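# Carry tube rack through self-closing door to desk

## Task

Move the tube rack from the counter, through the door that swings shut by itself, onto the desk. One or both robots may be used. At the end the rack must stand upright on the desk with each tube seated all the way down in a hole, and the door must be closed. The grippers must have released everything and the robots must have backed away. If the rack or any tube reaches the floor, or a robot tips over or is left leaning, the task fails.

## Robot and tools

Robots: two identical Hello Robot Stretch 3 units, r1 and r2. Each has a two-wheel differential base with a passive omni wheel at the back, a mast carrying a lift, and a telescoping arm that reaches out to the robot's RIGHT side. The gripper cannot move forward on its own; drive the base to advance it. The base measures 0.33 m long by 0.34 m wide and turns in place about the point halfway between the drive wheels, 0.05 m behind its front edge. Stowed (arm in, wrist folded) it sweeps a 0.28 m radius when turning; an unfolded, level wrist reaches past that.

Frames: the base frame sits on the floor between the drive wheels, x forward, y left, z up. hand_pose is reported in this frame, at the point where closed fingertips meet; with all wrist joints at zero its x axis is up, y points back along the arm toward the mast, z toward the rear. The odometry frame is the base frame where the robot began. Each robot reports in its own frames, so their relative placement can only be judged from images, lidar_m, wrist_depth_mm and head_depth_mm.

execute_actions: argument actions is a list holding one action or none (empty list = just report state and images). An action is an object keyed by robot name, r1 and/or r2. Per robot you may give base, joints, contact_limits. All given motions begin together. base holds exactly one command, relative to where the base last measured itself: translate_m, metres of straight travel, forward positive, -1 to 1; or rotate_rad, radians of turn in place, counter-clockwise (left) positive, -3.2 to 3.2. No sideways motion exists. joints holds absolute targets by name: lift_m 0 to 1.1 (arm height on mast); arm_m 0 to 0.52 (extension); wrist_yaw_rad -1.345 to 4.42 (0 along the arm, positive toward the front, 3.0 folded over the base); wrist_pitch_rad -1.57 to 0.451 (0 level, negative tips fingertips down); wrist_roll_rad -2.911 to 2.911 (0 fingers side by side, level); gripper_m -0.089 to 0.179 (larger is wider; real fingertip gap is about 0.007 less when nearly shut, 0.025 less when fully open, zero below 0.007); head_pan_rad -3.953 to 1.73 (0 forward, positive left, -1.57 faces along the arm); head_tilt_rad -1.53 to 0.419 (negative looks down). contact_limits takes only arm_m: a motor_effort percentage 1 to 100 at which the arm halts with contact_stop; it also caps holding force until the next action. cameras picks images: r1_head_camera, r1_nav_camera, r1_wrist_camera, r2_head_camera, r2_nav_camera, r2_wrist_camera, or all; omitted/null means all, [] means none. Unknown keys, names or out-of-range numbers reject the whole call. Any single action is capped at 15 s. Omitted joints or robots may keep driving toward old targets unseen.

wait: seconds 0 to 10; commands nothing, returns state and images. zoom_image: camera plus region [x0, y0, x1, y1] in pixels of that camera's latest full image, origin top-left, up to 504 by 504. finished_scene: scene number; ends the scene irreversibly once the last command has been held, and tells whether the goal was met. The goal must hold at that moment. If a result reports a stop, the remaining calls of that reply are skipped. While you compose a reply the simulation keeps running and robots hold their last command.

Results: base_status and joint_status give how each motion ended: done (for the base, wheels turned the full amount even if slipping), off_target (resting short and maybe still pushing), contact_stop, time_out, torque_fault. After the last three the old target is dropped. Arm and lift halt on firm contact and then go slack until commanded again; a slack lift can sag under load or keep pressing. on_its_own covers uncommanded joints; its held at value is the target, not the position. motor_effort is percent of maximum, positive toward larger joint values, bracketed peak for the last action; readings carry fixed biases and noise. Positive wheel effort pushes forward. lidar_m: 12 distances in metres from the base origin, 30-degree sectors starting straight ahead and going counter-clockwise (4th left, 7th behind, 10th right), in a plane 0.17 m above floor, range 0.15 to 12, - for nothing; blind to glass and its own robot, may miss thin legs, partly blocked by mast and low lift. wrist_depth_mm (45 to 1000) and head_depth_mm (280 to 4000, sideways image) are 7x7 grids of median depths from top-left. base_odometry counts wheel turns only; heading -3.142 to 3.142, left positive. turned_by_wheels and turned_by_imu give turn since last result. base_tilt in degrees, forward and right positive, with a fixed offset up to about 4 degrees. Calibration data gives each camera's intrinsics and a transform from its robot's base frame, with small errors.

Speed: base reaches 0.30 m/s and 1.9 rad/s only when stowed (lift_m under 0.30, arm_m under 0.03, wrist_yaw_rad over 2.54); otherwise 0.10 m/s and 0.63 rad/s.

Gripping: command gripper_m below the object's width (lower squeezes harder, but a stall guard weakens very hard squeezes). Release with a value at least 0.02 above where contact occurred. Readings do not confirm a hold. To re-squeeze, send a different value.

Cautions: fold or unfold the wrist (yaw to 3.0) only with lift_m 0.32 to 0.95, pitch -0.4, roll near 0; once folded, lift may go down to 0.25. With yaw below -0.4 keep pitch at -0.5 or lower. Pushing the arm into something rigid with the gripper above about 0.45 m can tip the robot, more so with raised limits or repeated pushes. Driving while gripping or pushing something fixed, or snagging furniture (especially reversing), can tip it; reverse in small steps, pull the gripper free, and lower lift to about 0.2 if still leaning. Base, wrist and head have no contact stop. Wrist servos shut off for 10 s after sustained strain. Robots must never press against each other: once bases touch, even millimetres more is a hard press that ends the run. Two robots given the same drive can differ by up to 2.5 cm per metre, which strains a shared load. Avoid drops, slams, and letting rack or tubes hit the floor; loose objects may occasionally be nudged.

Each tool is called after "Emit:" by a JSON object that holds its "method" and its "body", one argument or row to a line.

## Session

Emit:
{"method": "execute_actions", "body": {
  "actions": []
}}

Scene clock: 0.00 s.
r1.base_odometry: x=+0.000 y=+0.000 heading=+0.000 (m, m, rad; r1's odometry frame)
r1.turned_by_wheels: +0.000 (rad since the last result)
r1.turned_by_imu: +0.000 (rad since the last result)
r1.base_tilt: forward=+0.4 right=+0.9 (deg)
r1.lidar_m: 2.41 1.06 0.86 0.73 0.72 0.81 1.12 1.12 1.26 1.31 1.30 1.47
r1.head_depth_mm: 1901 2045 2053 2041 2071 2056 2047 / 1960 2397 2408 2382 2374 2362 2232 / 1962 2771 2791 2776 2759 2777 2280 / 1958 2692 2693 2694 2742 2726 2289 / 1967 2594 2636 2620 2622 2608 2284 / 1981 2493 2520 2560 2518 2548 2259 / 1973 2408 2445 2424 2434 1017 2261
r1.base_status: not commanded
r1.joint_positions: lift_m=+0.323 arm_m=+0.001 wrist_yaw_rad=+2.923 wrist_pitch_rad=-0.450 wrist_roll_rad=-0.014 gripper_m=+0.037 head_pan_rad=-0.007 head_tilt_rad=+0.005
r1.joint_status: not commanded
r1.motor_effort: left_wheel=+0 right_wheel=+0 lift_m=+28 arm_m=+0 wrist_yaw_rad=-1 wrist_pitch_rad=+5 wrist_roll_rad=+1 gripper_m=+0 head_pan_rad=+0 head_tilt_rad=+1 (%)
r1.hand_pose: x=+0.0266 y=+0.0694 z=+0.3282 quat_wxyz=(+0.232, +0.697, +0.083, +0.673) (m; r1's base frame)
r1.wrist_depth_mm: - 637 692 789 929 - - / 585 - 750 882 - - 860 / 632 - 800 852 829 820 790 / 672 690 697 695 670 667 648 / 599 605 - 577 587 555 557 / 521 514 - 513 484 487 482 / 462 - - - 434 432 424
r2.base_odometry: x=+0.000 y=+0.000 heading=+0.000 (m, m, rad; r2's odometry frame)
r2.turned_by_wheels: +0.000 (rad since the last result)
r2.turned_by_imu: +0.000 (rad since the last result)
r2.base_tilt: forward=-1.1 right=-1.2 (deg)
r2.lidar_m: 1.82 1.96 2.02 1.89 1.80 0.96 0.68 0.65 0.67 0.90 1.32 1.36
r2.head_depth_mm: 1643 1629 1644 1651 1659 1650 1649 / 1795 1848 1843 1862 1880 1880 1880 / 1880 2154 2131 2144 2169 2196 2091 / 1873 2283 2288 2236 2253 2254 2204 / 1880 2128 2131 2136 2128 2094 2072 / 1887 2008 2013 2005 1993 1977 1963 / 1851 1908 1902 1881 1856 1888 1857
r2.base_status: not commanded
r2.joint_positions: lift_m=+0.359 arm_m=-0.001 wrist_yaw_rad=+3.019 wrist_pitch_rad=-0.471 wrist_roll_rad=-0.016 gripper_m=+0.037 head_pan_rad=-0.006 head_tilt_rad=-0.005
r2.joint_status: not commanded
r2.motor_effort: left_wheel=+1 right_wheel=+0 lift_m=+30 arm_m=+0 wrist_yaw_rad=+0 wrist_pitch_rad=+7 wrist_roll_rad=-1 gripper_m=+0 head_pan_rad=+0 head_tilt_rad=+1 (%)
r2.hand_pose: x=+0.0053 y=+0.0720 z=+0.3595 quat_wxyz=(+0.206, +0.690, +0.125, +0.682) (m; r2's base frame)
r2.wrist_depth_mm: - - - - - - - / - - - - - - - / - - - - - - - / 791 798 790 779 785 795 798 / 657 644 - 660 665 650 662 / 557 554 - 575 537 555 562 / 481 - - - 490 484 486
pictures: r1_head_camera (sideways: a quarter turn clockwise sets it upright), r1_nav_camera (sideways: a quarter turn counterclockwise sets it upright), r1_wrist_camera, r2_head_camera (sideways: a quarter turn clockwise sets it upright), r2_nav_camera (sideways: a quarter turn counterclockwise sets it upright), r2_wrist_camera
camera_calibration (this result's frames):
r1_head_camera: T_world_to_cam=[[-0.012155, -0.0077835, -0.999896, 1.3228], [0.0194471, 0.999779, -0.00801899, 0.00975689], [0.999737, -0.0195426, -0.0120009, -0.0333756], [0, 0, 0, 1]] pos_world=[0.0492557, -0.000110939, 1.32234]
r1_nav_camera: T_world_to_cam=[[-0.00112994, -0.0279795, 0.999608, -1.25462], [0.0359924, -0.998962, -0.0279208, 0.0840544], [0.999351, 0.0359468, 0.00213582, -0.0531488], [0, 0, 0, 1]] pos_world=[0.0486714, 0.0507739, 1.25659]
r1_wrist_camera: T_world_to_cam=[[0.977016, -0.211532, -0.0263612, 0.00603588], [-0.152756, -0.608501, -0.778712, 0.3236], [0.148681, 0.76484, -0.626828, 0.31372], [0, 0, 0, 1]] pos_world=[-0.00310964, -0.0417581, 0.448798]
r2_head_camera: T_world_to_cam=[[-0.0040886, 0.0302998, -0.999532, 1.32429], [-0.0219907, 0.999296, 0.0303826, -0.0375133], [0.99975, 0.0221047, -0.00341941, -0.0405262], [0, 0, 0, 1]] pos_world=[0.0451056, -0.00174298, 1.32467]
r2_nav_camera: T_world_to_cam=[[0.0148169, 0.021464, 0.99966, -1.2666], [0.0105763, -0.999717, 0.0213084, 0.0251214], [0.999834, 0.010257, -0.0150398, -0.0278856], [0, 0, 0, 1]] pos_world=[0.0463825, 0.0525865, 1.26521]
r2_wrist_camera: T_world_to_cam=[[0.996556, -0.0806437, 0.0193015, -0.00682539], [-0.032448, -0.593458, -0.80421, 0.36707], [0.0763092, 0.800815, -0.594031, 0.315862], [0, 0, 0, 1]] pos_world=[-0.00539059, -0.0356565, 0.482965]
Images, in order (width x height): r1_head_camera 896x504, r1_nav_camera 672x504, r1_wrist_camera 644x364, r2_head_camera 896x504, r2_nav_camera 672x504, r2_wrist_camera 644x364.

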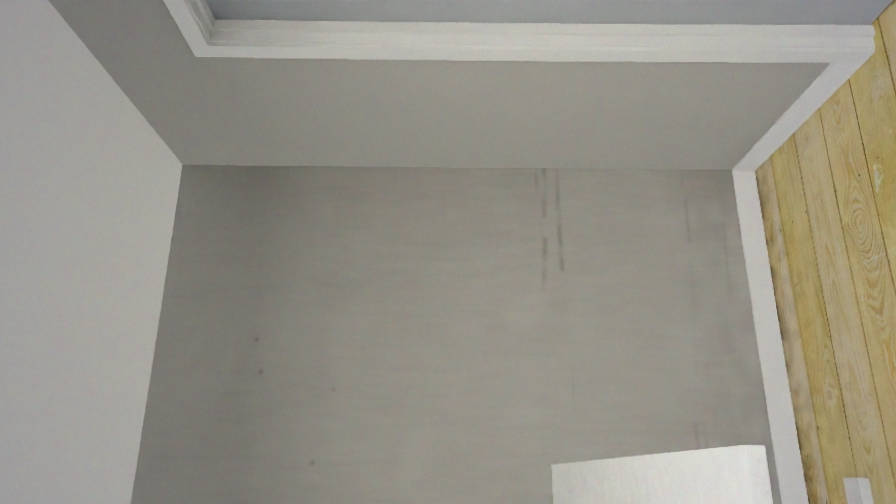

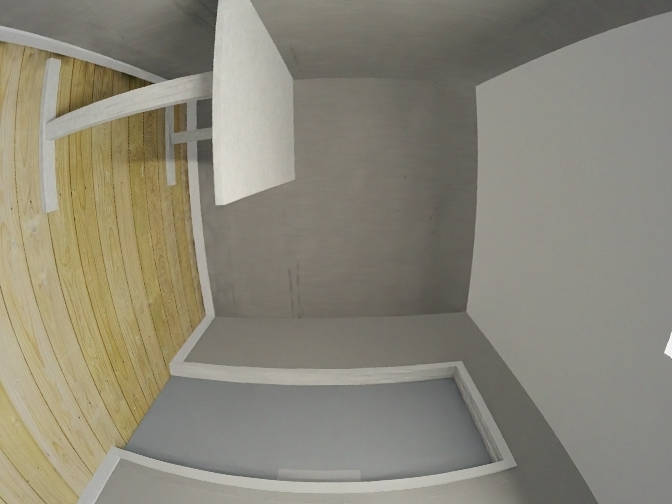

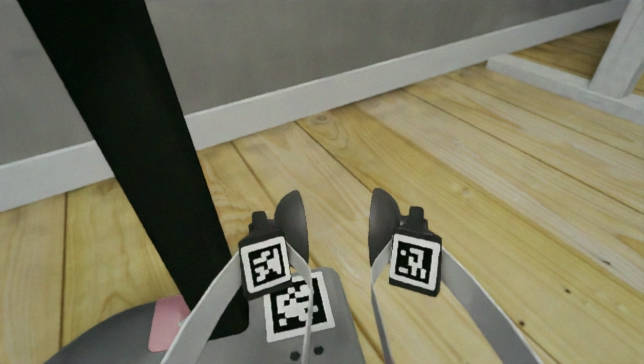

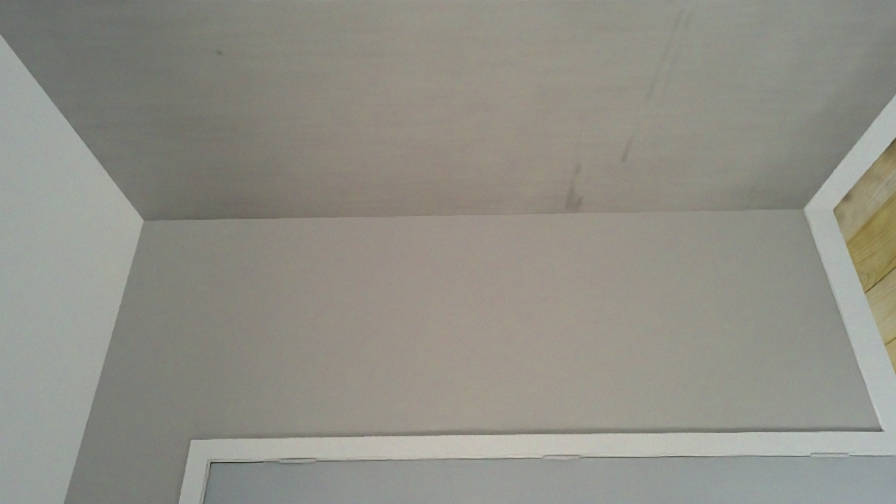

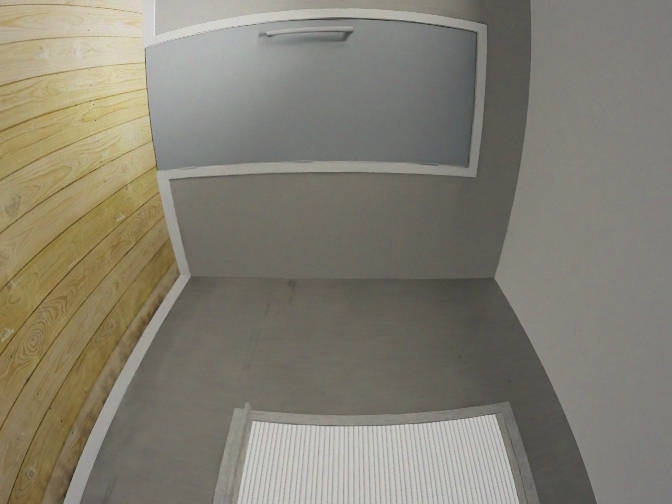

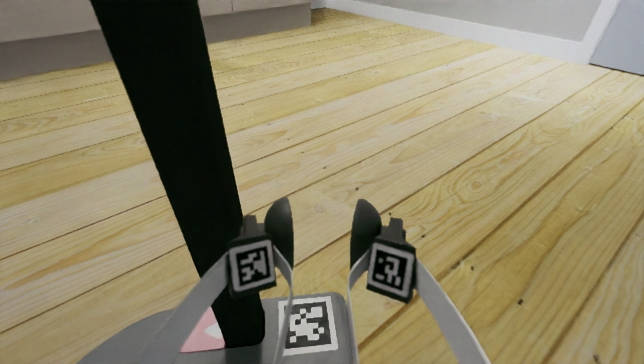

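Emit:
{"method": "execute_actions", "body": {
  "actions": [
    {"r1":{"base":{"rotate_rad":-0.235},"joints":{"lift_m":0.27,"wrist_yaw_rad":3.0,"wrist_pitch_rad":-0.4,"head_tilt_rad":-0.8}},"r2":{"joints":{"lift_m":0.28,"wrist_pitch_rad":-0.4,"head_pan_rad":1.7,"head_tilt_rad":-0.3}}}
  ],
  "cameras": ["r2_head_camera","r2_nav_camera"]
}}

Scene clock: 11.77 s.
r1.base_odometry: x=+0.000 y=+0.000 heading=-0.235 (m, m, rad; r1's odometry frame)
r1.turned_by_wheels: -0.235 (rad since the last result)
r1.turned_by_imu: -0.237 (rad since the last result)
r1.base_tilt: forward=+0.5 right=+0.8 (deg)
r1.lidar_m: 1.90 2.29 1.06 0.76 0.73 0.75 1.00 1.12 1.16 1.36 1.30 1.34
r1.head_depth_mm: 1558 1681 1814 1777 1509 1305 1153 / 1723 1894 2076 1782 1506 1301 1146 / 1923 2148 2158 1745 1502 1292 1151 / 2134 2389 2171 1754 1496 1291 1143 / 2480 2668 2152 1762 1490 1293 1137 / 2465 2646 2129 1754 1483 1283 1141 / 2331 2526 2122 1747 1484 1285 1140
r1.base_status: done
r1.joint_positions: lift_m=+0.271 arm_m=+0.001 wrist_yaw_rad=+2.997 wrist_pitch_rad=-0.418 wrist_roll_rad=-0.014 gripper_m=+0.037 head_pan_rad=-0.007 head_tilt_rad=-0.790
r1.joint_status: all done
r1.motor_effort: left_wheel=+2(8) right_wheel=-2(8) lift_m=+14(25) arm_m=+0(0) wrist_yaw_rad=+3(4) wrist_pitch_rad=+7(8) wrist_roll_rad=+1(1) gripper_m=+1(0) head_pan_rad=+0(1) head_tilt_rad=-6(42) (%)
r1.hand_pose: x=+0.0111 y=+0.0765 z=+0.2832 quat_wxyz=(+0.196, +0.695, +0.098, +0.684) (m; r1's base frame)
r1.wrist_depth_mm: 547 - 735 868 - - - / 581 - 781 943 - 925 906 / 604 681 803 783 765 765 745 / 634 671 633 644 633 622 606 / 561 545 - 539 534 516 511 / 472 493 - - 433 443 440 / - - - - 396 389 385
r2.base_odometry: x=+0.000 y=+0.000 heading=+0.000 (m, m, rad; r2's odometry frame)
r2.turned_by_wheels: +0.000 (rad since the last result)
r2.turned_by_imu: -0.001 (rad since the last result)
r2.base_tilt: forward=-1.1 right=-1.3 (deg)
r2.lidar_m: 1.82 1.96 2.02 1.90 1.80 0.95 0.69 0.65 0.67 0.90 1.32 1.36
r2.head_depth_mm: 2586 2624 2761 2840 2769 2003 1555 / 2581 2713 2871 2317 2487 2005 1546 / 2439 2602 2694 2166 2293 1991 1565 / 2354 2466 2581 2042 2143 2005 1560 / 2247 2341 2450 1951 2036 2006 1569 / 2163 2275 2365 1857 1931 1970 1568 / 2098 2192 2293 1786 - - -
r2.base_status: not commanded
r2.joint_positions: lift_m=+0.280 arm_m=-0.001 wrist_yaw_rad=+3.019 wrist_pitch_rad=-0.422 wrist_roll_rad=-0.016 gripper_m=+0.037 head_pan_rad=+1.693 head_tilt_rad=-0.296
r2.joint_status: all done
r2.motor_effort: left_wheel=+1(0) right_wheel=+0(0) lift_m=+18(27) arm_m=+0(0) wrist_yaw_rad=+0(0) wrist_pitch_rad=+12(12) wrist_roll_rad=-1(1) gripper_m=+0(0) head_pan_rad=+3(36) head_tilt_rad=-1(15) (%)
r2.hand_pose: x=+0.0060 y=+0.0785 z=+0.2922 quat_wxyz=(+0.190, +0.693, +0.107, +0.687) (m; r2's base frame)
r2.wrist_depth_mm: - - - - - - - / - - - - - - - / 956 945 898 941 940 955 943 / 708 704 733 741 725 726 736 / 572 582 - 574 603 586 578 / 485 507 - 506 482 489 497 / 424 - - - 431 424 422
pictures: r2_head_camera (sideways: a quarter turn clockwise sets it upright), r2_nav_camera (sideways: a quarter turn counterclockwise sets it upright)
camera_calibration (this result's frames):
r2_head_camera: T_world_to_cam=[[0.0053316, -0.292308, -0.956309, 1.26759], [-0.989579, -0.139153, 0.0370168, -0.0402352], [-0.143894, 0.946146, -0.290004, 0.339496], [0, 0, 0, 1]] pos_world=[0.0022771, 0.0437151, 1.31215]
r2_nav_camera: T_world_to_cam=[[-0.0579907, 0.295964, 0.953437, -1.20561], [0.989586, 0.143078, 0.0157754, 0.0263598], [-0.131747, 0.944422, -0.301179, 0.351479], [0, 0, 0, 1]] pos_world=[-0.0496932, 0.0211008, 1.25491]
Images, in order (width x height): r2_head_camera 896x504, r2_nav_camera 672x504.

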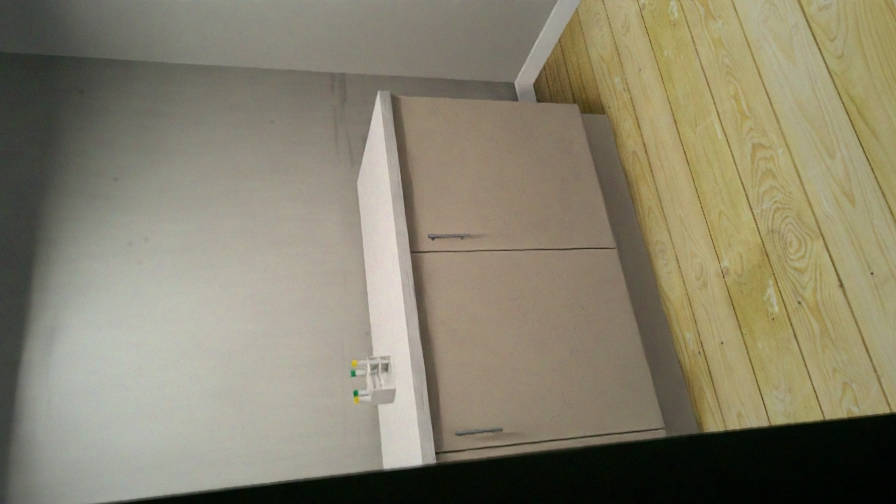

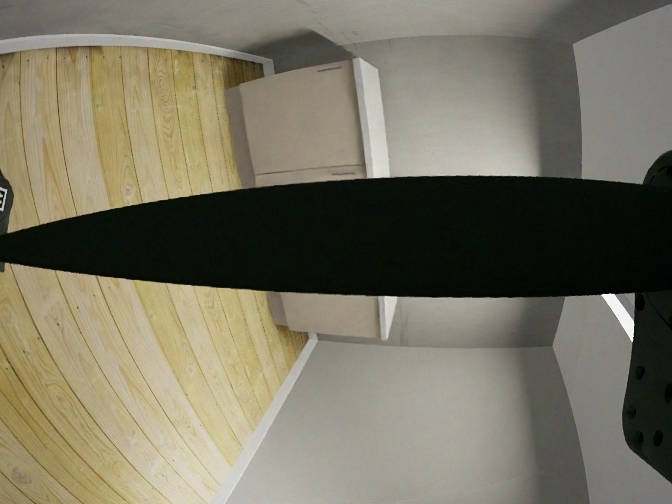

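Emit:
{"method": "execute_actions", "body": {
  "actions": [
    {"r1":{"base":{"translate_m":0.35}},"r2":{"base":{"rotate_rad":1.70},"joints":{"head_pan_rad":-1.4,"head_tilt_rad":-0.5}}}
  ],
  "cameras": []
}}

Emit:
{"method": "execute_actions", "body": {
  "actions": [
    {"r1":{"base":{"translate_m":0.67}},"r2":{"base":{"translate_m":1.0}}}
  ],
  "cameras": []
}}

Emit:
{"method": "execute_actions", "body": {
  "actions": [
    {"r1":{"base":{"rotate_rad":-0.57}},"r2":{"base":{"translate_m":0.31}}}
  ],
  "cameras": ["r1_nav_camera"]
}}

Emit:
{"method": "execute_actions", "body": {
  "actions": [
    {"r1":{"base":{"translate_m":0.4}},"r2":{"base":{"rotate_rad":2.03},"joints":{"lift_m":0.88}}}
  ],
  "cameras": ["r1_nav_camera","r2_head_camera"]
}}

Scene clock: 25.33 s.
r1.base_odometry: x=+0.340 y=-0.081 heading=-0.235 (m, m, rad; r1's odometry frame)
r1.turned_by_wheels: +0.000 (rad since the last result)
r1.turned_by_imu: +0.002 (rad since the last result)
r1.base_tilt: forward=+0.4 right=+0.9 (deg)
r1.lidar_m: 1.65 2.02 0.86 0.95 0.91 0.94 1.26 1.42 1.47 1.17 1.12 1.15
r1.head_depth_mm: 1338 1457 1599 1689 1510 1303 1158 / 1502 1642 1823 1779 1496 1303 1147 / 1636 1825 2041 1761 1497 1290 1152 / 1847 2077 2140 1769 1490 1297 1145 / 2171 2462 2164 1754 1488 1290 1140 / 2171 2437 2149 1766 1480 1285 1139 / 2055 2296 2150 1743 1488 1285 1131
r1.base_status: done
r1.joint_positions: lift_m=+0.271 arm_m=+0.001 wrist_yaw_rad=+2.997 wrist_pitch_rad=-0.418 wrist_roll_rad=-0.014 gripper_m=+0.037 head_pan_rad=-0.007 head_tilt_rad=-0.791
r1.joint_status: not commanded
r1.motor_effort: left_wheel=+2(11) right_wheel=-2(6) lift_m=+15(15) arm_m=+0(0) wrist_yaw_rad=+2(3) wrist_pitch_rad=+7(7) wrist_roll_rad=+1(1) gripper_m=+0(0) head_pan_rad=+0(1) head_tilt_rad=-6(5) (%)
r1.hand_pose: x=+0.0110 y=+0.0766 z=+0.2833 quat_wxyz=(+0.196, +0.695, +0.098, +0.685) (m; r1's base frame)
r1.wrist_depth_mm: 680 - 919 - - - - / 710 - 953 - 912 - 949 / 759 791 818 802 765 729 746 / 663 669 647 653 626 610 602 / 559 547 - 542 541 517 506 / 476 501 - - 437 442 439 / - - - - 392 392 387
r2.base_odometry: x=+0.000 y=+0.000 heading=+1.700 (m, m, rad; r2's odometry frame)
r2.turned_by_wheels: +1.700 (rad since the last result)
r2.turned_by_imu: +1.679 (rad since the last result)
r2.base_tilt: forward=-1.1 right=-1.2 (deg)
r2.lidar_m: 1.83 1.79 0.85 0.66 0.66 0.70 1.04 1.33 1.42 2.00 1.96 2.10
r2.head_depth_mm: 1866 2007 2190 2415 2056 1591 1333 / 1788 1971 2146 2391 2028 1597 1325 / 1754 1889 2064 2289 2049 1603 1322 / 1699 1846 2021 2208 2046 1620 1333 / 1681 1825 1995 2157 2074 1613 1334 / 1644 1784 1913 2118 2067 1621 1334 / 1604 1737 1868 2055 2075 1630 1344
r2.base_status: done
r2.joint_positions: lift_m=+0.280 arm_m=-0.001 wrist_yaw_rad=+3.019 wrist_pitch_rad=-0.422 wrist_roll_rad=-0.016 gripper_m=+0.037 head_pan_rad=-1.393 head_tilt_rad=-0.494
r2.joint_status: all done
r2.motor_effort: left_wheel=-2(13) right_wheel=+2(12) lift_m=+18(18) arm_m=-1(1) wrist_yaw_rad=+0(0) wrist_pitch_rad=+13(12) wrist_roll_rad=+0(1) gripper_m=+1(0) head_pan_rad=-3(36) head_tilt_rad=-2(14) (%)
r2.hand_pose: x=+0.0060 y=+0.0785 z=+0.2923 quat_wxyz=(+0.189, +0.693, +0.107, +0.687) (m; r2's base frame)
r2.wrist_depth_mm: 503 - 645 735 873 - - / 525 581 696 804 978 - - / 564 613 751 836 941 926 975 / 598 654 722 721 723 733 728 / 580 582 - 569 602 588 580 / 492 499 - 517 472 491 495 / 433 - - - 418 421 419
pictures: none
No camera images: the call's "cameras" was empty. Leave "cameras" out to get every camera's image.

Scene clock: 30.37 s.
r1.base_odometry: x=+0.992 y=-0.237 heading=-0.235 (m, m, rad; r1's odometry frame)
r1.turned_by_wheels: +0.000 (rad since the last result)
r1.turned_by_imu: +0.002 (rad since the last result)
r1.base_tilt: forward=+0.4 right=+0.8 (deg)
r1.lidar_m: 1.17 1.78 1.60 1.32 0.83 1.30 1.75 1.99 1.12 0.81 0.76 0.87
r1.head_depth_mm: 944 1026 1121 1237 1384 1305 1153 / 1032 1139 1274 1441 1490 1301 1150 / 1081 1225 1401 1618 1506 1296 1146 / 1254 1419 1646 1726 1489 1297 1147 / 1480 1702 1968 1749 1489 1294 1137 / 1632 1845 2039 1758 1503 1293 1138 / 1556 1743 1944 1745 1481 1276 1138
r1.base_status: done
r1.joint_positions: lift_m=+0.271 arm_m=+0.001 wrist_yaw_rad=+2.997 wrist_pitch_rad=-0.417 wrist_roll_rad=-0.014 gripper_m=+0.037 head_pan_rad=-0.007 head_tilt_rad=-0.791
r1.joint_status: not commanded
r1.motor_effort: left_wheel=+2(10) right_wheel=-2(6) lift_m=+14(15) arm_m=+0(0) wrist_yaw_rad=+2(2) wrist_pitch_rad=+7(7) wrist_roll_rad=+1(1) gripper_m=+0(1) head_pan_rad=+0(0) head_tilt_rad=-6(6) (%)
r1.hand_pose: x=+0.0110 y=+0.0766 z=+0.2834 quat_wxyz=(+0.196, +0.695, +0.098, +0.685) (m; r1's base frame)
r1.wrist_depth_mm: 924 - - - - - - / - - - - - - 973 / 861 845 829 797 772 736 757 / 661 659 652 636 631 616 599 / 556 545 - 544 536 519 514 / 474 491 - - 438 448 438 / - - - - 394 390 391
r2.base_odometry: x=-0.129 y=+0.992 heading=+1.700 (m, m, rad; r2's odometry frame)
r2.turned_by_wheels: +0.000 (rad since the last result)
r2.turned_by_imu: +0.009 (rad since the last result)
r2.base_tilt: forward=-1.2 right=-1.2 (deg)
r2.lidar_m: 0.91 0.89 0.95 1.07 1.06 1.14 1.70 2.24 2.00 1.57 1.55 1.18
r2.head_depth_mm: 1435 1564 1727 1923 2030 1593 1310 / 1397 1508 1667 1837 1973 1608 1322 / 1381 1493 1622 1796 1943 1603 1324 / 1349 1467 1589 1745 1910 1616 1336 / 1323 1414 1547 1693 1845 1620 1337 / 1285 1388 1512 1663 1827 1619 1344 / 1266 1368 1488 1611 1780 1632 1344
r2.base_status: done
r2.joint_positions: lift_m=+0.280 arm_m=-0.001 wrist_yaw_rad=+3.019 wrist_pitch_rad=-0.421 wrist_roll_rad=-0.016 gripper_m=+0.037 head_pan_rad=-1.393 head_tilt_rad=-0.494
r2.joint_status: not commanded
r2.motor_effort: left_wheel=-3(9) right_wheel=+2(9) lift_m=+18(18) arm_m=+0(0) wrist_yaw_rad=+0(0) wrist_pitch_rad=+12(12) wrist_roll_rad=+0(1) gripper_m=+0(0) head_pan_rad=-3(2) head_tilt_rad=-2(2) (%)
r2.hand_pose: x=+0.0060 y=+0.0785 z=+0.2924 quat_wxyz=(+0.189, +0.693, +0.107, +0.687) (m; r2's base frame)
r2.wrist_depth_mm: 788 - - - - 845 684 / 846 908 - - - 946 715 / 883 912 963 959 951 883 798 / 708 711 719 723 717 732 725 / 573 573 - 588 591 582 584 / 480 500 - 517 466 491 488 / 436 - - - 426 421 425
pictures: none
No camera images: the call's "cameras" was empty. Leave "cameras" out to get every camera's image.

Scene clock: 33.23 s.
r1.base_odometry: x=+0.992 y=-0.237 heading=-0.805 (m, m, rad; r1's odometry frame)
r1.turned_by_wheels: -0.570 (rad since the last result)
r1.turned_by_imu: -0.576 (rad since the last result)
r1.base_tilt: forward=+0.3 right=+0.9 (deg)
r1.lidar_m: 0.86 1.12 1.78 1.61 1.33 0.82 1.28 1.67 2.00 1.18 0.82 0.76
r1.head_depth_mm: 694 775 842 936 1103 1261 1149 / 724 818 931 1077 1231 1295 1142 / 757 857 979 1159 1399 1296 1148 / 791 898 1045 1238 1430 1295 1147 / 832 952 1110 1335 1475 1289 1142 / 868 1001 1185 1455 1485 1297 1138 / 913 1062 1275 1515 1492 1283 1134
r1.base_status: done
r1.joint_positions: lift_m=+0.271 arm_m=+0.001 wrist_yaw_rad=+2.997 wrist_pitch_rad=-0.417 wrist_roll_rad=-0.014 gripper_m=+0.037 head_pan_rad=-0.007 head_tilt_rad=-0.791
r1.joint_status: not commanded
r1.motor_effort: left_wheel=+2(9) right_wheel=-2(8) lift_m=+15(15) arm_m=+0(0) wrist_yaw_rad=+3(3) wrist_pitch_rad=+6(7) wrist_roll_rad=+1(1) gripper_m=+1(1) head_pan_rad=-1(1) head_tilt_rad=-6(6) (%)
r1.hand_pose: x=+0.0110 y=+0.0766 z=+0.2834 quat_wxyz=(+0.196, +0.695, +0.098, +0.685) (m; r1's base frame)
r1.wrist_depth_mm: - - - - - - - / - - - - - - 969 / 856 836 805 798 782 765 731 / 668 659 648 631 626 613 592 / 519 545 - 538 532 517 507 / 476 497 - - 438 441 438 / - - - - 394 392 385
r2.base_odometry: x=-0.168 y=+1.299 heading=+1.700 (m, m, rad; r2's odometry frame)
r2.turned_by_wheels: +0.000 (rad since the last result)
r2.turned_by_imu: +0.002 (rad since the last result)
r2.base_tilt: forward=-1.1 right=-1.2 (deg)
r2.lidar_m: 0.62 0.61 0.65 0.95 1.19 1.28 1.92 2.52 1.83 1.45 1.43 0.80
r2.head_depth_mm: 1310 1442 1557 1740 1901 1588 1322 / 1286 1396 1541 1700 1858 1604 1322 / 1265 1364 1500 1646 1838 1600 1323 / 1229 1341 1468 1613 1783 1615 1329 / 1208 1307 1423 1556 1724 1613 1329 / 1188 1278 1386 1513 1691 1627 1338 / 1161 1243 1355 1477 1625 1634 1338
r2.base_status: done
r2.joint_positions: lift_m=+0.280 arm_m=-0.001 wrist_yaw_rad=+3.019 wrist_pitch_rad=-0.421 wrist_roll_rad=-0.016 gripper_m=+0.037 head_pan_rad=-1.393 head_tilt_rad=-0.494
r2.joint_status: not commanded
r2.motor_effort: left_wheel=-2(10) right_wheel=+3(11) lift_m=+18(17) arm_m=-1(0) wrist_yaw_rad=+0(0) wrist_pitch_rad=+12(12) wrist_roll_rad=+0(0) gripper_m=+0(0) head_pan_rad=-2(3) head_tilt_rad=-2(3) (%)
r2.hand_pose: x=+0.0060 y=+0.0785 z=+0.2924 quat_wxyz=(+0.189, +0.693, +0.107, +0.687) (m; r2's base frame)
r2.wrist_depth_mm: 898 - - - 783 594 486 / 939 - - - 854 618 496 / 913 931 945 934 881 699 513 / 718 750 726 722 732 696 589 / 591 580 - 585 584 597 572 / 487 500 - 520 470 489 497 / 435 - - - 422 425 426
pictures: r1_nav_camera (sideways: a quarter turn counterclockwise sets it upright)
camera_calibration (this result's frames):
r1_nav_camera: T_world_to_cam=[[0.713125, -0.032755, 0.700271, -0.868349], [0.00325229, -0.998743, -0.0500279, 0.112993], [0.701029, 0.0379536, -0.712122, 0.878168], [0, 0, 0, 1]] pos_world=[0.00325281, 0.0510781, 1.23909]
Images, in order (width x height): r1_nav_camera 672x504.

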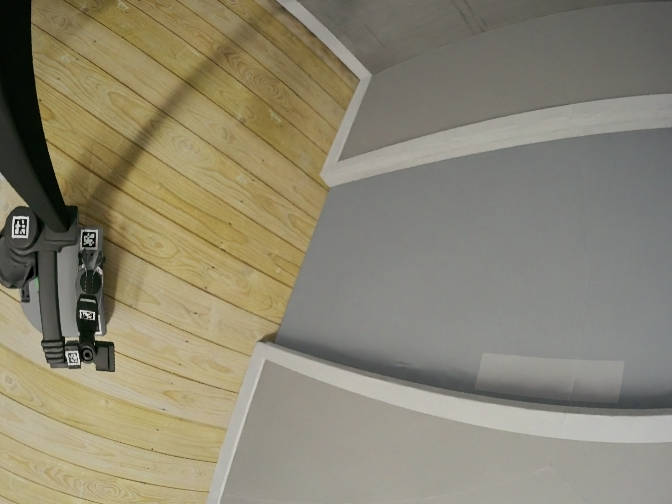

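Scene clock: 39.53 s.
r1.base_odometry: x=+1.269 y=-0.525 heading=-0.804 (m, m, rad; r1's odometry frame)
r1.turned_by_wheels: +0.000 (rad since the last result)
r1.turned_by_imu: +0.002 (rad since the last result)
r1.base_tilt: forward=+0.4 right=+0.9 (deg)
r1.lidar_m: 0.49 0.64 1.26 1.63 1.68 1.17 1.65 2.15 2.17 0.63 0.42 0.42
r1.head_depth_mm: 381 426 483 560 663 795 899 / 396 445 510 594 715 892 1105 / 414 468 538 633 774 990 1144 / 433 491 571 679 842 1101 1140 / 453 518 609 730 924 1222 1142 / 478 549 649 795 1022 1254 1140 / 502 583 698 870 1140 1280 1135
r1.base_status: done
r1.joint_positions: lift_m=+0.271 arm_m=+0.001 wrist_yaw_rad=+2.997 wrist_pitch_rad=-0.417 wrist_roll_rad=-0.014 gripper_m=+0.037 head_pan_rad=-0.007 head_tilt_rad=-0.791
r1.joint_status: not commanded
r1.motor_effort: left_wheel=+2(11) right_wheel=-3(6) lift_m=+15(14) arm_m=+0(0) wrist_yaw_rad=+2(2) wrist_pitch_rad=+7(7) wrist_roll_rad=+1(1) gripper_m=+0(0) head_pan_rad=+0(0) head_tilt_rad=-6(5) (%)
r1.hand_pose: x=+0.0110 y=+0.0766 z=+0.2834 quat_wxyz=(+0.196, +0.695, +0.098, +0.685) (m; r1's base frame)
r1.wrist_depth_mm: - - - - - - 888 / - - - - - - 815 / 830 840 836 787 776 757 711 / 671 661 652 643 626 620 600 / 560 550 - 537 538 521 507 / 475 499 - - 428 445 442 / - - - - 395 394 382
r2.base_odometry: x=-0.168 y=+1.299 heading=-2.554 (m, m, rad; r2's odometry frame)
r2.turned_by_wheels: +2.030 (rad since the last result)
r2.turned_by_imu: +2.011 (rad since the last result)
r2.base_tilt: forward=-1.1 right=-1.2 (deg)
r2.lidar_m: 1.18 1.25 1.79 2.52 1.92 1.46 1.43 0.84 0.63 0.61 0.64 0.89
r2.head_depth_mm: 990 1073 1138 836 684 753 850 / 1009 1097 1161 840 688 777 878 / 1035 1122 1185 840 713 806 895 / 1062 1156 1231 847 734 834 940 / 1088 1175 1261 852 755 863 997 / 1116 1218 1277 855 789 896 1034 / 1142 1253 1329 861 809 928 1082
r2.base_status: done
r2.joint_positions: lift_m=+0.880 arm_m=-0.001 wrist_yaw_rad=+3.019 wrist_pitch_rad=-0.421 wrist_roll_rad=-0.016 gripper_m=+0.037 head_pan_rad=-1.393 head_tilt_rad=-0.494
r2.joint_status: all done
r2.motor_effort: left_wheel=-2(13) right_wheel=+2(9) lift_m=+38(41) arm_m=-1(1) wrist_yaw_rad=+0(0) wrist_pitch_rad=+12(12) wrist_roll_rad=-1(0) gripper_m=+0(0) head_pan_rad=-2(2) head_tilt_rad=-2(2) (%)
r2.hand_pose: x=+0.0061 y=+0.0786 z=+0.8915 quat_wxyz=(+0.189, +0.693, +0.107, +0.687) (m; r2's base frame)
r2.wrist_depth_mm: - - - - - - - / - - - - - - - / - - - - - - - / - - - - - - - / - - - - - - - / - - - - - - - / - - - - - - -
pictures: r1_nav_camera (sideways: a quarter turn counterclockwise sets it upright), r2_head_camera (sideways: a quarter turn clockwise sets it upright)
camera_calibration (this result's frames):
r1_nav_camera: T_world_to_cam=[[0.71318, -0.0327553, 0.700215, -0.868276], [0.00324847, -0.998743, -0.0500286, 0.112994], [0.700973, 0.0379541, -0.712177, 0.87824], [0, 0, 0, 1]] pos_world=[0.00324788, 0.0510781, 1.23909]
r2_head_camera: T_world_to_cam=[[-0.053905, 0.471337, -0.880304, 1.16876], [0.981638, 0.18656, 0.0397791, -0.0558458], [0.182979, -0.861996, -0.472739, 0.575304], [0, 0, 0, 1]] pos_world=[0.0125538, -0.0445526, 1.30306]
Images, in order (width x height): r1_nav_camera 672x504, r2_head_camera 896x504.

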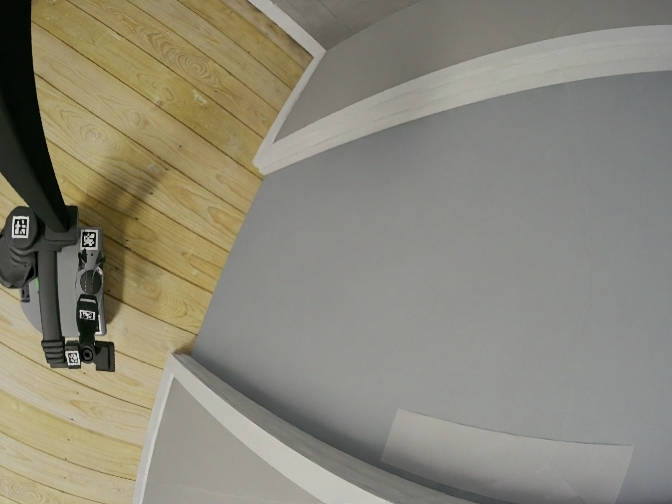

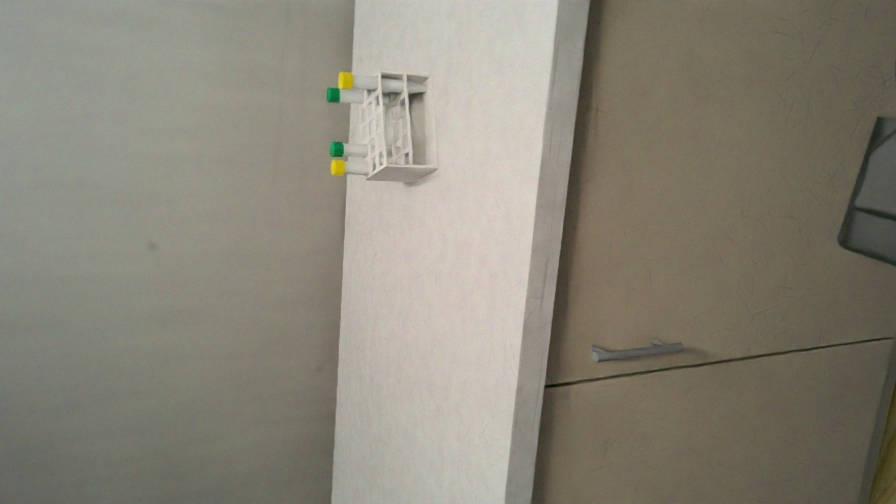

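Emit:
{"method": "execute_actions", "body": {
  "actions": [
    {"r1":{"base":{"translate_m":0.3},"joints":{"head_tilt_rad":-1.2}},"r2":{"base":{"translate_m":-0.085},"joints":{"wrist_yaw_rad":0.32,"gripper_m":0.179,"head_pan_rad":-1.5}}}
  ],
  "cameras": []
}}

Emit:
{"method": "execute_actions", "body": {
  "actions": [
    {"r1":{"joints":{"lift_m":0.32}},"r2":{"joints":{"wrist_pitch_rad":-0.08,"wrist_roll_rad":0,"arm_m":0.1}}}
  ],
  "cameras": []
}}

Emit:
{"method": "execute_actions", "body": {
  "actions": [
    {"r1":{"base":{"translate_m":0.4}},"r2":{"joints":{"lift_m":0.865,"arm_m":0.35}}}
  ],
  "cameras": ["r1_nav_camera","r2_head_camera","r2_wrist_camera"]
}}

Scene clock: 57.80 s.
r1.base_odometry: x=+1.478 y=-0.741 heading=-0.804 (m, m, rad; r1's odometry frame)
r1.turned_by_wheels: +0.000 (rad since the last result)
r1.turned_by_imu: +0.002 (rad since the last result)
r1.base_tilt: forward=+0.4 right=+0.8 (deg)
r1.lidar_m: 0.21 0.28 0.63 1.50 1.95 1.45 1.93 2.44 0.74 0.29 0.22 0.21
r1.head_depth_mm: - - 293 360 538 828 1114 / - - 305 399 631 1100 1111 / - - 319 447 761 1186 - / - 288 347 510 957 1191 - / - 301 383 591 1218 1188 - / - 313 427 703 1239 1184 - / - 335 483 871 1235 1167 1113
r1.base_status: done
r1.joint_positions: lift_m=+0.271 arm_m=+0.001 wrist_yaw_rad=+2.997 wrist_pitch_rad=-0.417 wrist_roll_rad=-0.014 gripper_m=+0.037 head_pan_rad=-0.007 head_tilt_rad=-1.186
r1.joint_status: all done
r1.motor_effort: left_wheel=+2(10) right_wheel=-2(6) lift_m=+15(15) arm_m=+0(0) wrist_yaw_rad=+3(3) wrist_pitch_rad=+7(6) wrist_roll_rad=+1(1) gripper_m=+0(0) head_pan_rad=-1(1) head_tilt_rad=-7(34) (%)
r1.hand_pose: x=+0.0110 y=+0.0766 z=+0.2834 quat_wxyz=(+0.196, +0.695, +0.098, +0.685) (m; r1's base frame)
r1.wrist_depth_mm: - - - - - 705 446 / - - - - - 604 421 / 874 836 809 789 772 630 402 / 669 663 642 639 638 600 383 / 555 550 - 545 541 514 366 / 480 498 - - 437 444 349 / - - - - 397 392 332
r2.base_odometry: x=-0.098 y=+1.346 heading=-2.554 (m, m, rad; r2's odometry frame)
r2.turned_by_wheels: +0.000 (rad since the last result)
r2.turned_by_imu: -0.002 (rad since the last result)
r2.base_tilt: forward=-1.1 right=-1.3 (deg)
r2.lidar_m: 1.27 1.34 1.92 2.53 1.81 1.38 1.35 0.84 0.63 0.61 0.64 0.89
r2.head_depth_mm: 994 1074 1144 829 684 766 854 / 1007 1089 1161 837 690 768 884 / 1018 1101 1171 840 707 785 - / 1034 1124 1187 841 718 804 - / 1049 1140 1216 852 729 826 945 / 1070 1162 1236 859 744 840 993 / 1081 1174 1262 863 755 857 993
r2.base_status: done
r2.joint_positions: lift_m=+0.880 arm_m=-0.001 wrist_yaw_rad=+0.322 wrist_pitch_rad=-0.421 wrist_roll_rad=-0.016 gripper_m=+0.179 head_pan_rad=-1.493 head_tilt_rad=-0.494
r2.joint_status: all done
r2.motor_effort: left_wheel=-2(11) right_wheel=+2(4) lift_m=+38(38) arm_m=+0(0) wrist_yaw_rad=-2(2) wrist_pitch_rad=+12(12) wrist_roll_rad=+0(1) gripper_m=+1(84) head_pan_rad=-3(12) head_tilt_rad=-2(2) (%)
r2.hand_pose: x=+0.0494 y=-0.3563 z=+0.8915 quat_wxyz=(+0.712, +0.257, -0.653, -0.033) (m; r2's base frame)
r2.wrist_depth_mm: 611 620 623 624 569 650 643 / 561 484 413 379 346 348 348 / 675 577 485 429 377 331 296 / 794 650 562 477 420 375 344 / - 751 651 541 473 425 371 / - 926 766 626 534 485 389 / - - 996 724 603 521 473
pictures: none
No camera images: the call's "cameras" was empty. Leave "cameras" out to get every camera's image.

Scene clock: 59.80 s.
r1.base_odometry: x=+1.478 y=-0.741 heading=-0.804 (m, m, rad; r1's odometry frame)
r1.turned_by_wheels: +0.000 (rad since the last result)
r1.turned_by_imu: +0.000 (rad since the last result)
r1.base_tilt: forward=+0.4 right=+0.9 (deg)
r1.lidar_m: 0.21 0.28 0.63 1.50 1.95 1.44 1.93 2.45 0.74 0.29 0.22 0.21
r1.head_depth_mm: - - 294 360 537 829 1112 / - - 305 399 628 1070 1121 / - - 319 446 761 1192 - / - 288 347 509 955 1194 - / - 301 382 590 1210 1195 - / - 313 428 703 1237 1178 - / - 335 483 867 1245 1166 1115
r1.base_status: not commanded
r1.joint_positions: lift_m=+0.319 arm_m=+0.001 wrist_yaw_rad=+2.997 wrist_pitch_rad=-0.417 wrist_roll_rad=-0.014 gripper_m=+0.037 head_pan_rad=-0.007 head_tilt_rad=-1.186
r1.joint_status: all done
r1.motor_effort: left_wheel=+2(2) right_wheel=-2(2) lift_m=+38(42) arm_m=+0(0) wrist_yaw_rad=+3(2) wrist_pitch_rad=+7(7) wrist_roll_rad=+1(1) gripper_m=+1(0) head_pan_rad=+0(0) head_tilt_rad=-8(7) (%)
r1.hand_pose: x=+0.0110 y=+0.0766 z=+0.3323 quat_wxyz=(+0.196, +0.695, +0.098, +0.685) (m; r1's base frame)
r1.wrist_depth_mm: - - - - - 690 449 / - - - - - 601 421 / 945 932 904 878 876 627 404 / 765 741 733 719 698 661 380 / 626 623 - 597 600 562 364 / 533 531 - 534 489 498 349 / 469 - - - 443 440 333
r2.base_odometry: x=-0.098 y=+1.346 heading=-2.554 (m, m, rad; r2's odometry frame)
r2.turned_by_wheels: +0.000 (rad since the last result)
r2.turned_by_imu: +0.000 (rad since the last result)
r2.base_tilt: forward=-1.1 right=-1.2 (deg)
r2.lidar_m: 1.27 1.34 1.91 2.53 1.81 1.37 1.34 0.84 0.63 0.61 0.64 0.89
r2.head_depth_mm: 991 1069 1147 831 659 - - / 1008 1091 1160 836 690 - - / 1024 1103 1174 836 671 - 943 / 1038 1132 1192 845 694 837 926 / 1046 1134 1218 846 699 827 949 / 1075 1163 1232 854 745 841 973 / 1083 1170 1255 857 754 855 988
r2.base_status: not commanded
r2.joint_positions: lift_m=+0.880 arm_m=+0.100 wrist_yaw_rad=+0.321 wrist_pitch_rad=-0.104 wrist_roll_rad=-0.007 gripper_m=+0.179 head_pan_rad=-1.493 head_tilt_rad=-0.494
r2.joint_status: all done
r2.motor_effort: left_wheel=-2(2) right_wheel=+3(2) lift_m=+38(39) arm_m=+2(2) wrist_yaw_rad=-1(2) wrist_pitch_rad=+14(14) wrist_roll_rad=+4(4) gripper_m=+0(0) head_pan_rad=-3(4) head_tilt_rad=-3(2) (%)
r2.hand_pose: x=+0.0582 y=-0.4842 z=+0.9675 quat_wxyz=(+0.706, +0.149, -0.688, +0.077) (m; r2's base frame)
r2.wrist_depth_mm: - - 989 876 767 727 666 / - - - 927 815 733 682 / 987 - - 828 832 749 709 / 471 476 477 475 475 476 474 / 486 375 334 307 306 316 301 / 556 428 382 329 273 253 233 / 571 478 405 351 314 277 256
pictures: none
No camera images: the call's "cameras" was empty. Leave "cameras" out to get every camera's image.

Scene clock: 64.77 s.
r1.base_odometry: x=+1.755 y=-1.030 heading=-0.804 (m, m, rad; r1's odometry frame)
r1.turned_by_wheels: +0.000 (rad since the last result)
r1.turned_by_imu: -0.008 (rad since the last result)
r1.base_tilt: forward=+0.4 right=+0.8 (deg)
r1.lidar_m: - - 0.15 0.20 1.71 1.83 2.30 0.44 0.44 0.22 0.15 -
r1.head_depth_mm: - - - - - 1161 1114 / - - - - - 1153 1122 / - - - - - - - / - - - - - - - / - - - - - - - / - - - - - 1147 - / - - - - - 1136 1114
r1.base_status: done
r1.joint_positions: lift_m=+0.320 arm_m=+0.001 wrist_yaw_rad=+2.998 wrist_pitch_rad=-0.417 wrist_roll_rad=-0.014 gripper_m=+0.037 head_pan_rad=-0.007 head_tilt_rad=-1.188
r1.joint_status: not commanded
r1.motor_effort: left_wheel=+6(22) right_wheel=-2(38) lift_m=+34(38) arm_m=+0(1) wrist_yaw_rad=+3(24) wrist_pitch_rad=+6(7) wrist_roll_rad=+1(1) gripper_m=+1(1) head_pan_rad=+0(1) head_tilt_rad=-7(8) (%)
r1.hand_pose: x=+0.0109 y=+0.0768 z=+0.3326 quat_wxyz=(+0.195, +0.695, +0.098, +0.685) (m; r1's base frame)
r1.wrist_depth_mm: - - - 422 150 91 65 / - - - 487 156 94 67 / 965 940 907 547 165 96 68 / 762 741 721 590 171 99 69 / 623 611 - 557 146 102 71 / 532 527 - 524 210 99 72 / 467 - - - 187 101 74
r2.base_odometry: x=-0.098 y=+1.346 heading=-2.554 (m, m, rad; r2's odometry frame)
r2.turned_by_wheels: +0.000 (rad since the last result)
r2.turned_by_imu: -0.001 (rad since the last result)
r2.base_tilt: forward=-1.2 right=-1.2 (deg)
r2.lidar_m: 1.27 1.34 1.91 2.53 1.33 1.34 1.34 0.84 0.63 0.61 0.64 0.89
r2.head_depth_mm: 991 1074 1134 933 699 773 873 / 1004 1090 1161 988 709 780 890 / 1017 1107 1173 - 725 797 909 / 1035 1122 1188 866 719 812 931 / 1050 1149 1212 852 730 826 948 / 1067 1156 1232 857 746 842 971 / 1079 1180 1257 861 752 859 991
r2.base_status: not commanded
r2.joint_positions: lift_m=+0.865 arm_m=+0.350 wrist_yaw_rad=+0.321 wrist_pitch_rad=-0.103 wrist_roll_rad=-0.006 gripper_m=+0.179 head_pan_rad=-1.493 head_tilt_rad=-0.494
r2.joint_status: all done
r2.motor_effort: left_wheel=-3(2) right_wheel=+2(3) lift_m=+18(34) arm_m=+2(5) wrist_yaw_rad=-1(1) wrist_pitch_rad=+13(14) wrist_roll_rad=+4(4) gripper_m=+0(1) head_pan_rad=-2(3) head_tilt_rad=-2(2) (%)
r2.hand_pose: x=+0.0581 y=-0.7343 z=+0.9538 quat_wxyz=(+0.705, +0.149, -0.689, +0.077) (m; r2's base frame)
r2.wrist_depth_mm: 913 811 682 622 551 520 473 / 951 812 736 638 587 541 492 / 949 848 753 620 591 554 509 / 421 418 374 336 344 420 422 / 282 288 273 270 271 284 272 / - 195 200 201 201 201 208 / 160 158 159 160 159 159 153
pictures: r1_nav_camera (sideways: a quarter turn counterclockwise sets it upright), r2_head_camera (sideways: a quarter turn clockwise sets it upright), r2_wrist_camera
camera_calibration (this result's frames):
r1_nav_camera: T_world_to_cam=[[0.928302, -0.0341882, 0.370252, -0.439733], [-0.0168434, -0.998608, -0.049979, 0.113025], [0.371445, 0.0401593, -0.927586, 1.16026], [0, 0, 0, 1]] pos_world=[-0.0208641, 0.0512392, 1.2447]
r2_head_camera: T_world_to_cam=[[-0.00655574, 0.474365, -0.880304, 1.16847], [0.995363, 0.0875761, 0.0397791, -0.0559295], [0.0959634, -0.875962, -0.472739, 0.575835], [0, 0, 0, 1]] pos_world=[0.00807136, -0.0449745, 1.30306]
r2_wrist_camera: T_world_to_cam=[[-0.938547, -0.344384, 0.0229951, -0.220718], [-0.112161, 0.241308, -0.963945, 1.13816], [0.326419, -0.907287, -0.265105, -0.271904], [0, 0, 0, 1]] pos_world=[0.00925789, -0.597354, 1.03012]
Images, in order (width x height): r1_nav_camera 672x504, r2_head_camera 896x504, r2_wrist_camera 644x364.

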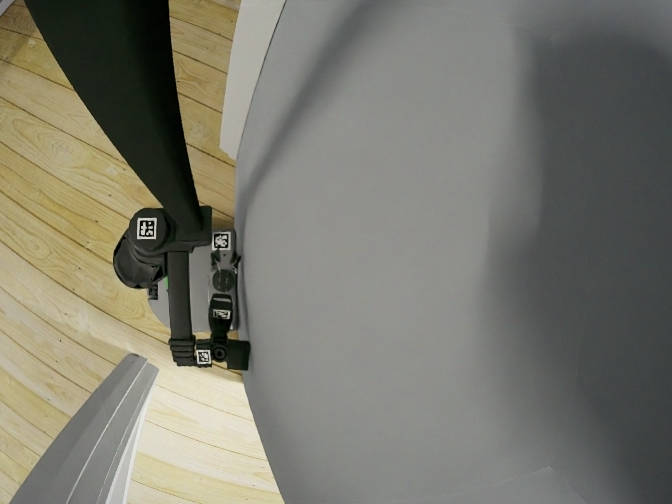

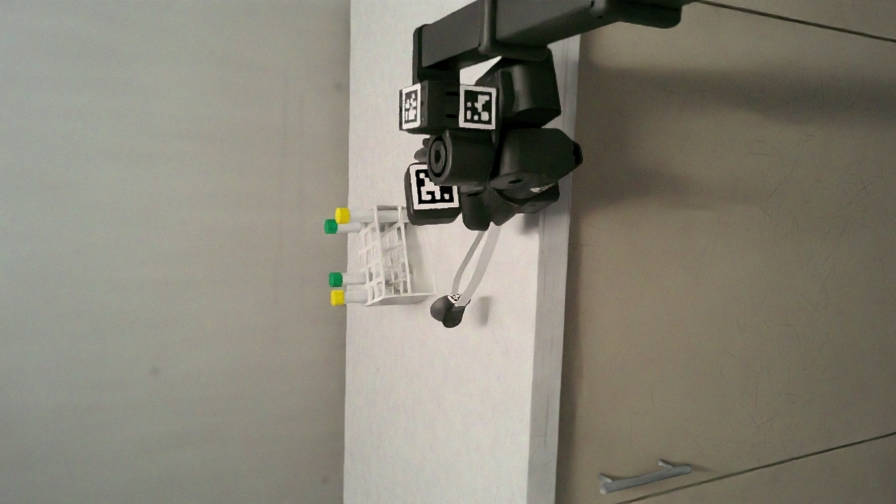

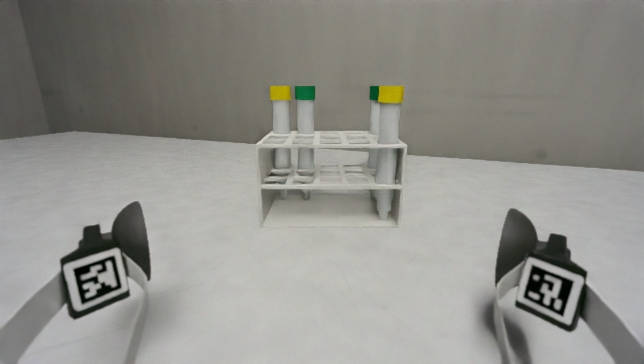

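Emit:
{"method": "execute_actions", "body": {
  "actions": [
    {"r1":{"base":{"translate_m":0.3}},"r2":{"base":{"translate_m":0.026},"joints":{"arm_m":0.445,"lift_m":0.861}}}
  ],
  "cameras": ["r2_wrist_camera"]
}}

Scene clock: 76.63 s.
r1.base_odometry: x=+1.963 y=-1.246 heading=-0.804 (m, m, rad; r1's odometry frame)
r1.turned_by_wheels: +0.000 (rad since the last result)
r1.turned_by_imu: +0.040 (rad since the last result)
r1.base_tilt: forward=+0.3 right=+0.9 (deg)
r1.lidar_m: 0.19 0.16 0.16 0.18 0.29 2.10 2.58 0.67 1.25 1.53 2.37 0.36
r1.head_depth_mm: 396 1567 1467 1355 1264 1179 1107 / 324 449 1407 1351 1265 1199 1123 / 292 356 515 934 1260 1194 - / - 305 396 602 1216 1201 - / - - 322 445 725 1184 - / - - 295 353 510 832 - / - - - 304 393 597 949
r1.base_status: done
r1.joint_positions: lift_m=+0.320 arm_m=+0.001 wrist_yaw_rad=+2.999 wrist_pitch_rad=-0.416 wrist_roll_rad=-0.014 gripper_m=+0.037 head_pan_rad=-0.007 head_tilt_rad=-1.188
r1.joint_status: not commanded
r1.motor_effort: left_wheel=+9(63) right_wheel=+2(5) lift_m=+34(34) arm_m=+1(0) wrist_yaw_rad=+1(2) wrist_pitch_rad=+7(7) wrist_roll_rad=+1(1) gripper_m=+1(1) head_pan_rad=+1(1) head_tilt_rad=-5(7) (%)
r1.hand_pose: x=+0.0107 y=+0.0768 z=+0.3327 quat_wxyz=(+0.195, +0.695, +0.098, +0.685) (m; r1's base frame)
r1.wrist_depth_mm: - - 261 220 187 164 144 / - - 288 241 203 176 154 / 978 860 321 267 222 190 164 / 764 730 363 299 241 205 177 / 629 619 - 331 252 225 191 / 532 529 - 371 318 242 208 / 468 - - - 344 264 227
r2.base_odometry: x=-0.119 y=+1.332 heading=-2.554 (m, m, rad; r2's odometry frame)
r2.turned_by_wheels: +0.000 (rad since the last result)
r2.turned_by_imu: -0.001 (rad since the last result)
r2.base_tilt: forward=-1.1 right=-1.2 (deg)
r2.lidar_m: 1.24 1.31 1.88 2.53 1.53 1.40 1.37 0.84 0.63 0.61 0.64 0.89
r2.head_depth_mm: 997 1079 1145 927 688 771 877 / 1005 1102 1165 - 695 782 893 / 1020 1109 1176 - 708 799 913 / 1035 1126 1183 827 718 809 929 / 1052 1143 1212 848 730 827 951 / 1067 1158 1237 856 744 846 976 / 1085 1182 1263 861 754 860 994
r2.base_status: done
r2.joint_positions: lift_m=+0.861 arm_m=+0.445 wrist_yaw_rad=+0.321 wrist_pitch_rad=-0.103 wrist_roll_rad=-0.006 gripper_m=+0.179 head_pan_rad=-1.493 head_tilt_rad=-0.494
r2.joint_status: all done
r2.motor_effort: left_wheel=-3(6) right_wheel=+2(8) lift_m=+18(18) arm_m=+2(0) wrist_yaw_rad=-1(0) wrist_pitch_rad=+13(13) wrist_roll_rad=+4(4) gripper_m=+0(0) head_pan_rad=-3(3) head_tilt_rad=-2(2) (%)
r2.hand_pose: x=+0.0581 y=-0.8293 z=+0.9498 quat_wxyz=(+0.705, +0.149, -0.689, +0.077) (m; r2's base frame)
r2.wrist_depth_mm: 793 695 596 531 480 442 399 / 846 725 624 540 479 454 416 / 830 735 651 552 217 473 427 / 406 400 225 224 178 407 406 / 273 282 224 224 191 271 264 / - 190 189 189 189 194 199 / 154 154 153 154 154 154 147
pictures: r2_wrist_camera
camera_calibration (this result's frames):
r2_wrist_camera: T_world_to_cam=[[-0.938552, -0.34437, 0.0229952, -0.253334], [-0.112157, 0.241308, -0.963946, 1.15723], [0.326405, -0.907293, -0.265104, -0.359163], [0, 0, 0, 1]] pos_world=[0.00925633, -0.692355, 1.02611]
Images, in order (width x height): r2_wrist_camera 644x364.

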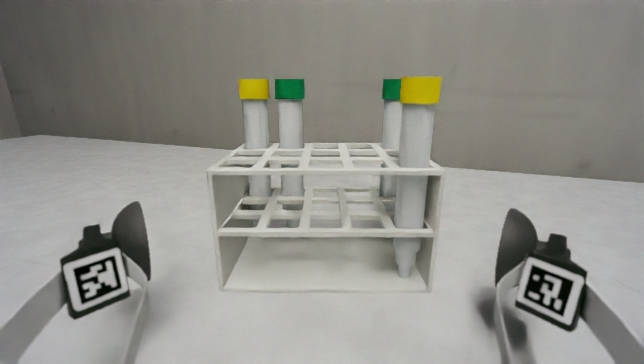

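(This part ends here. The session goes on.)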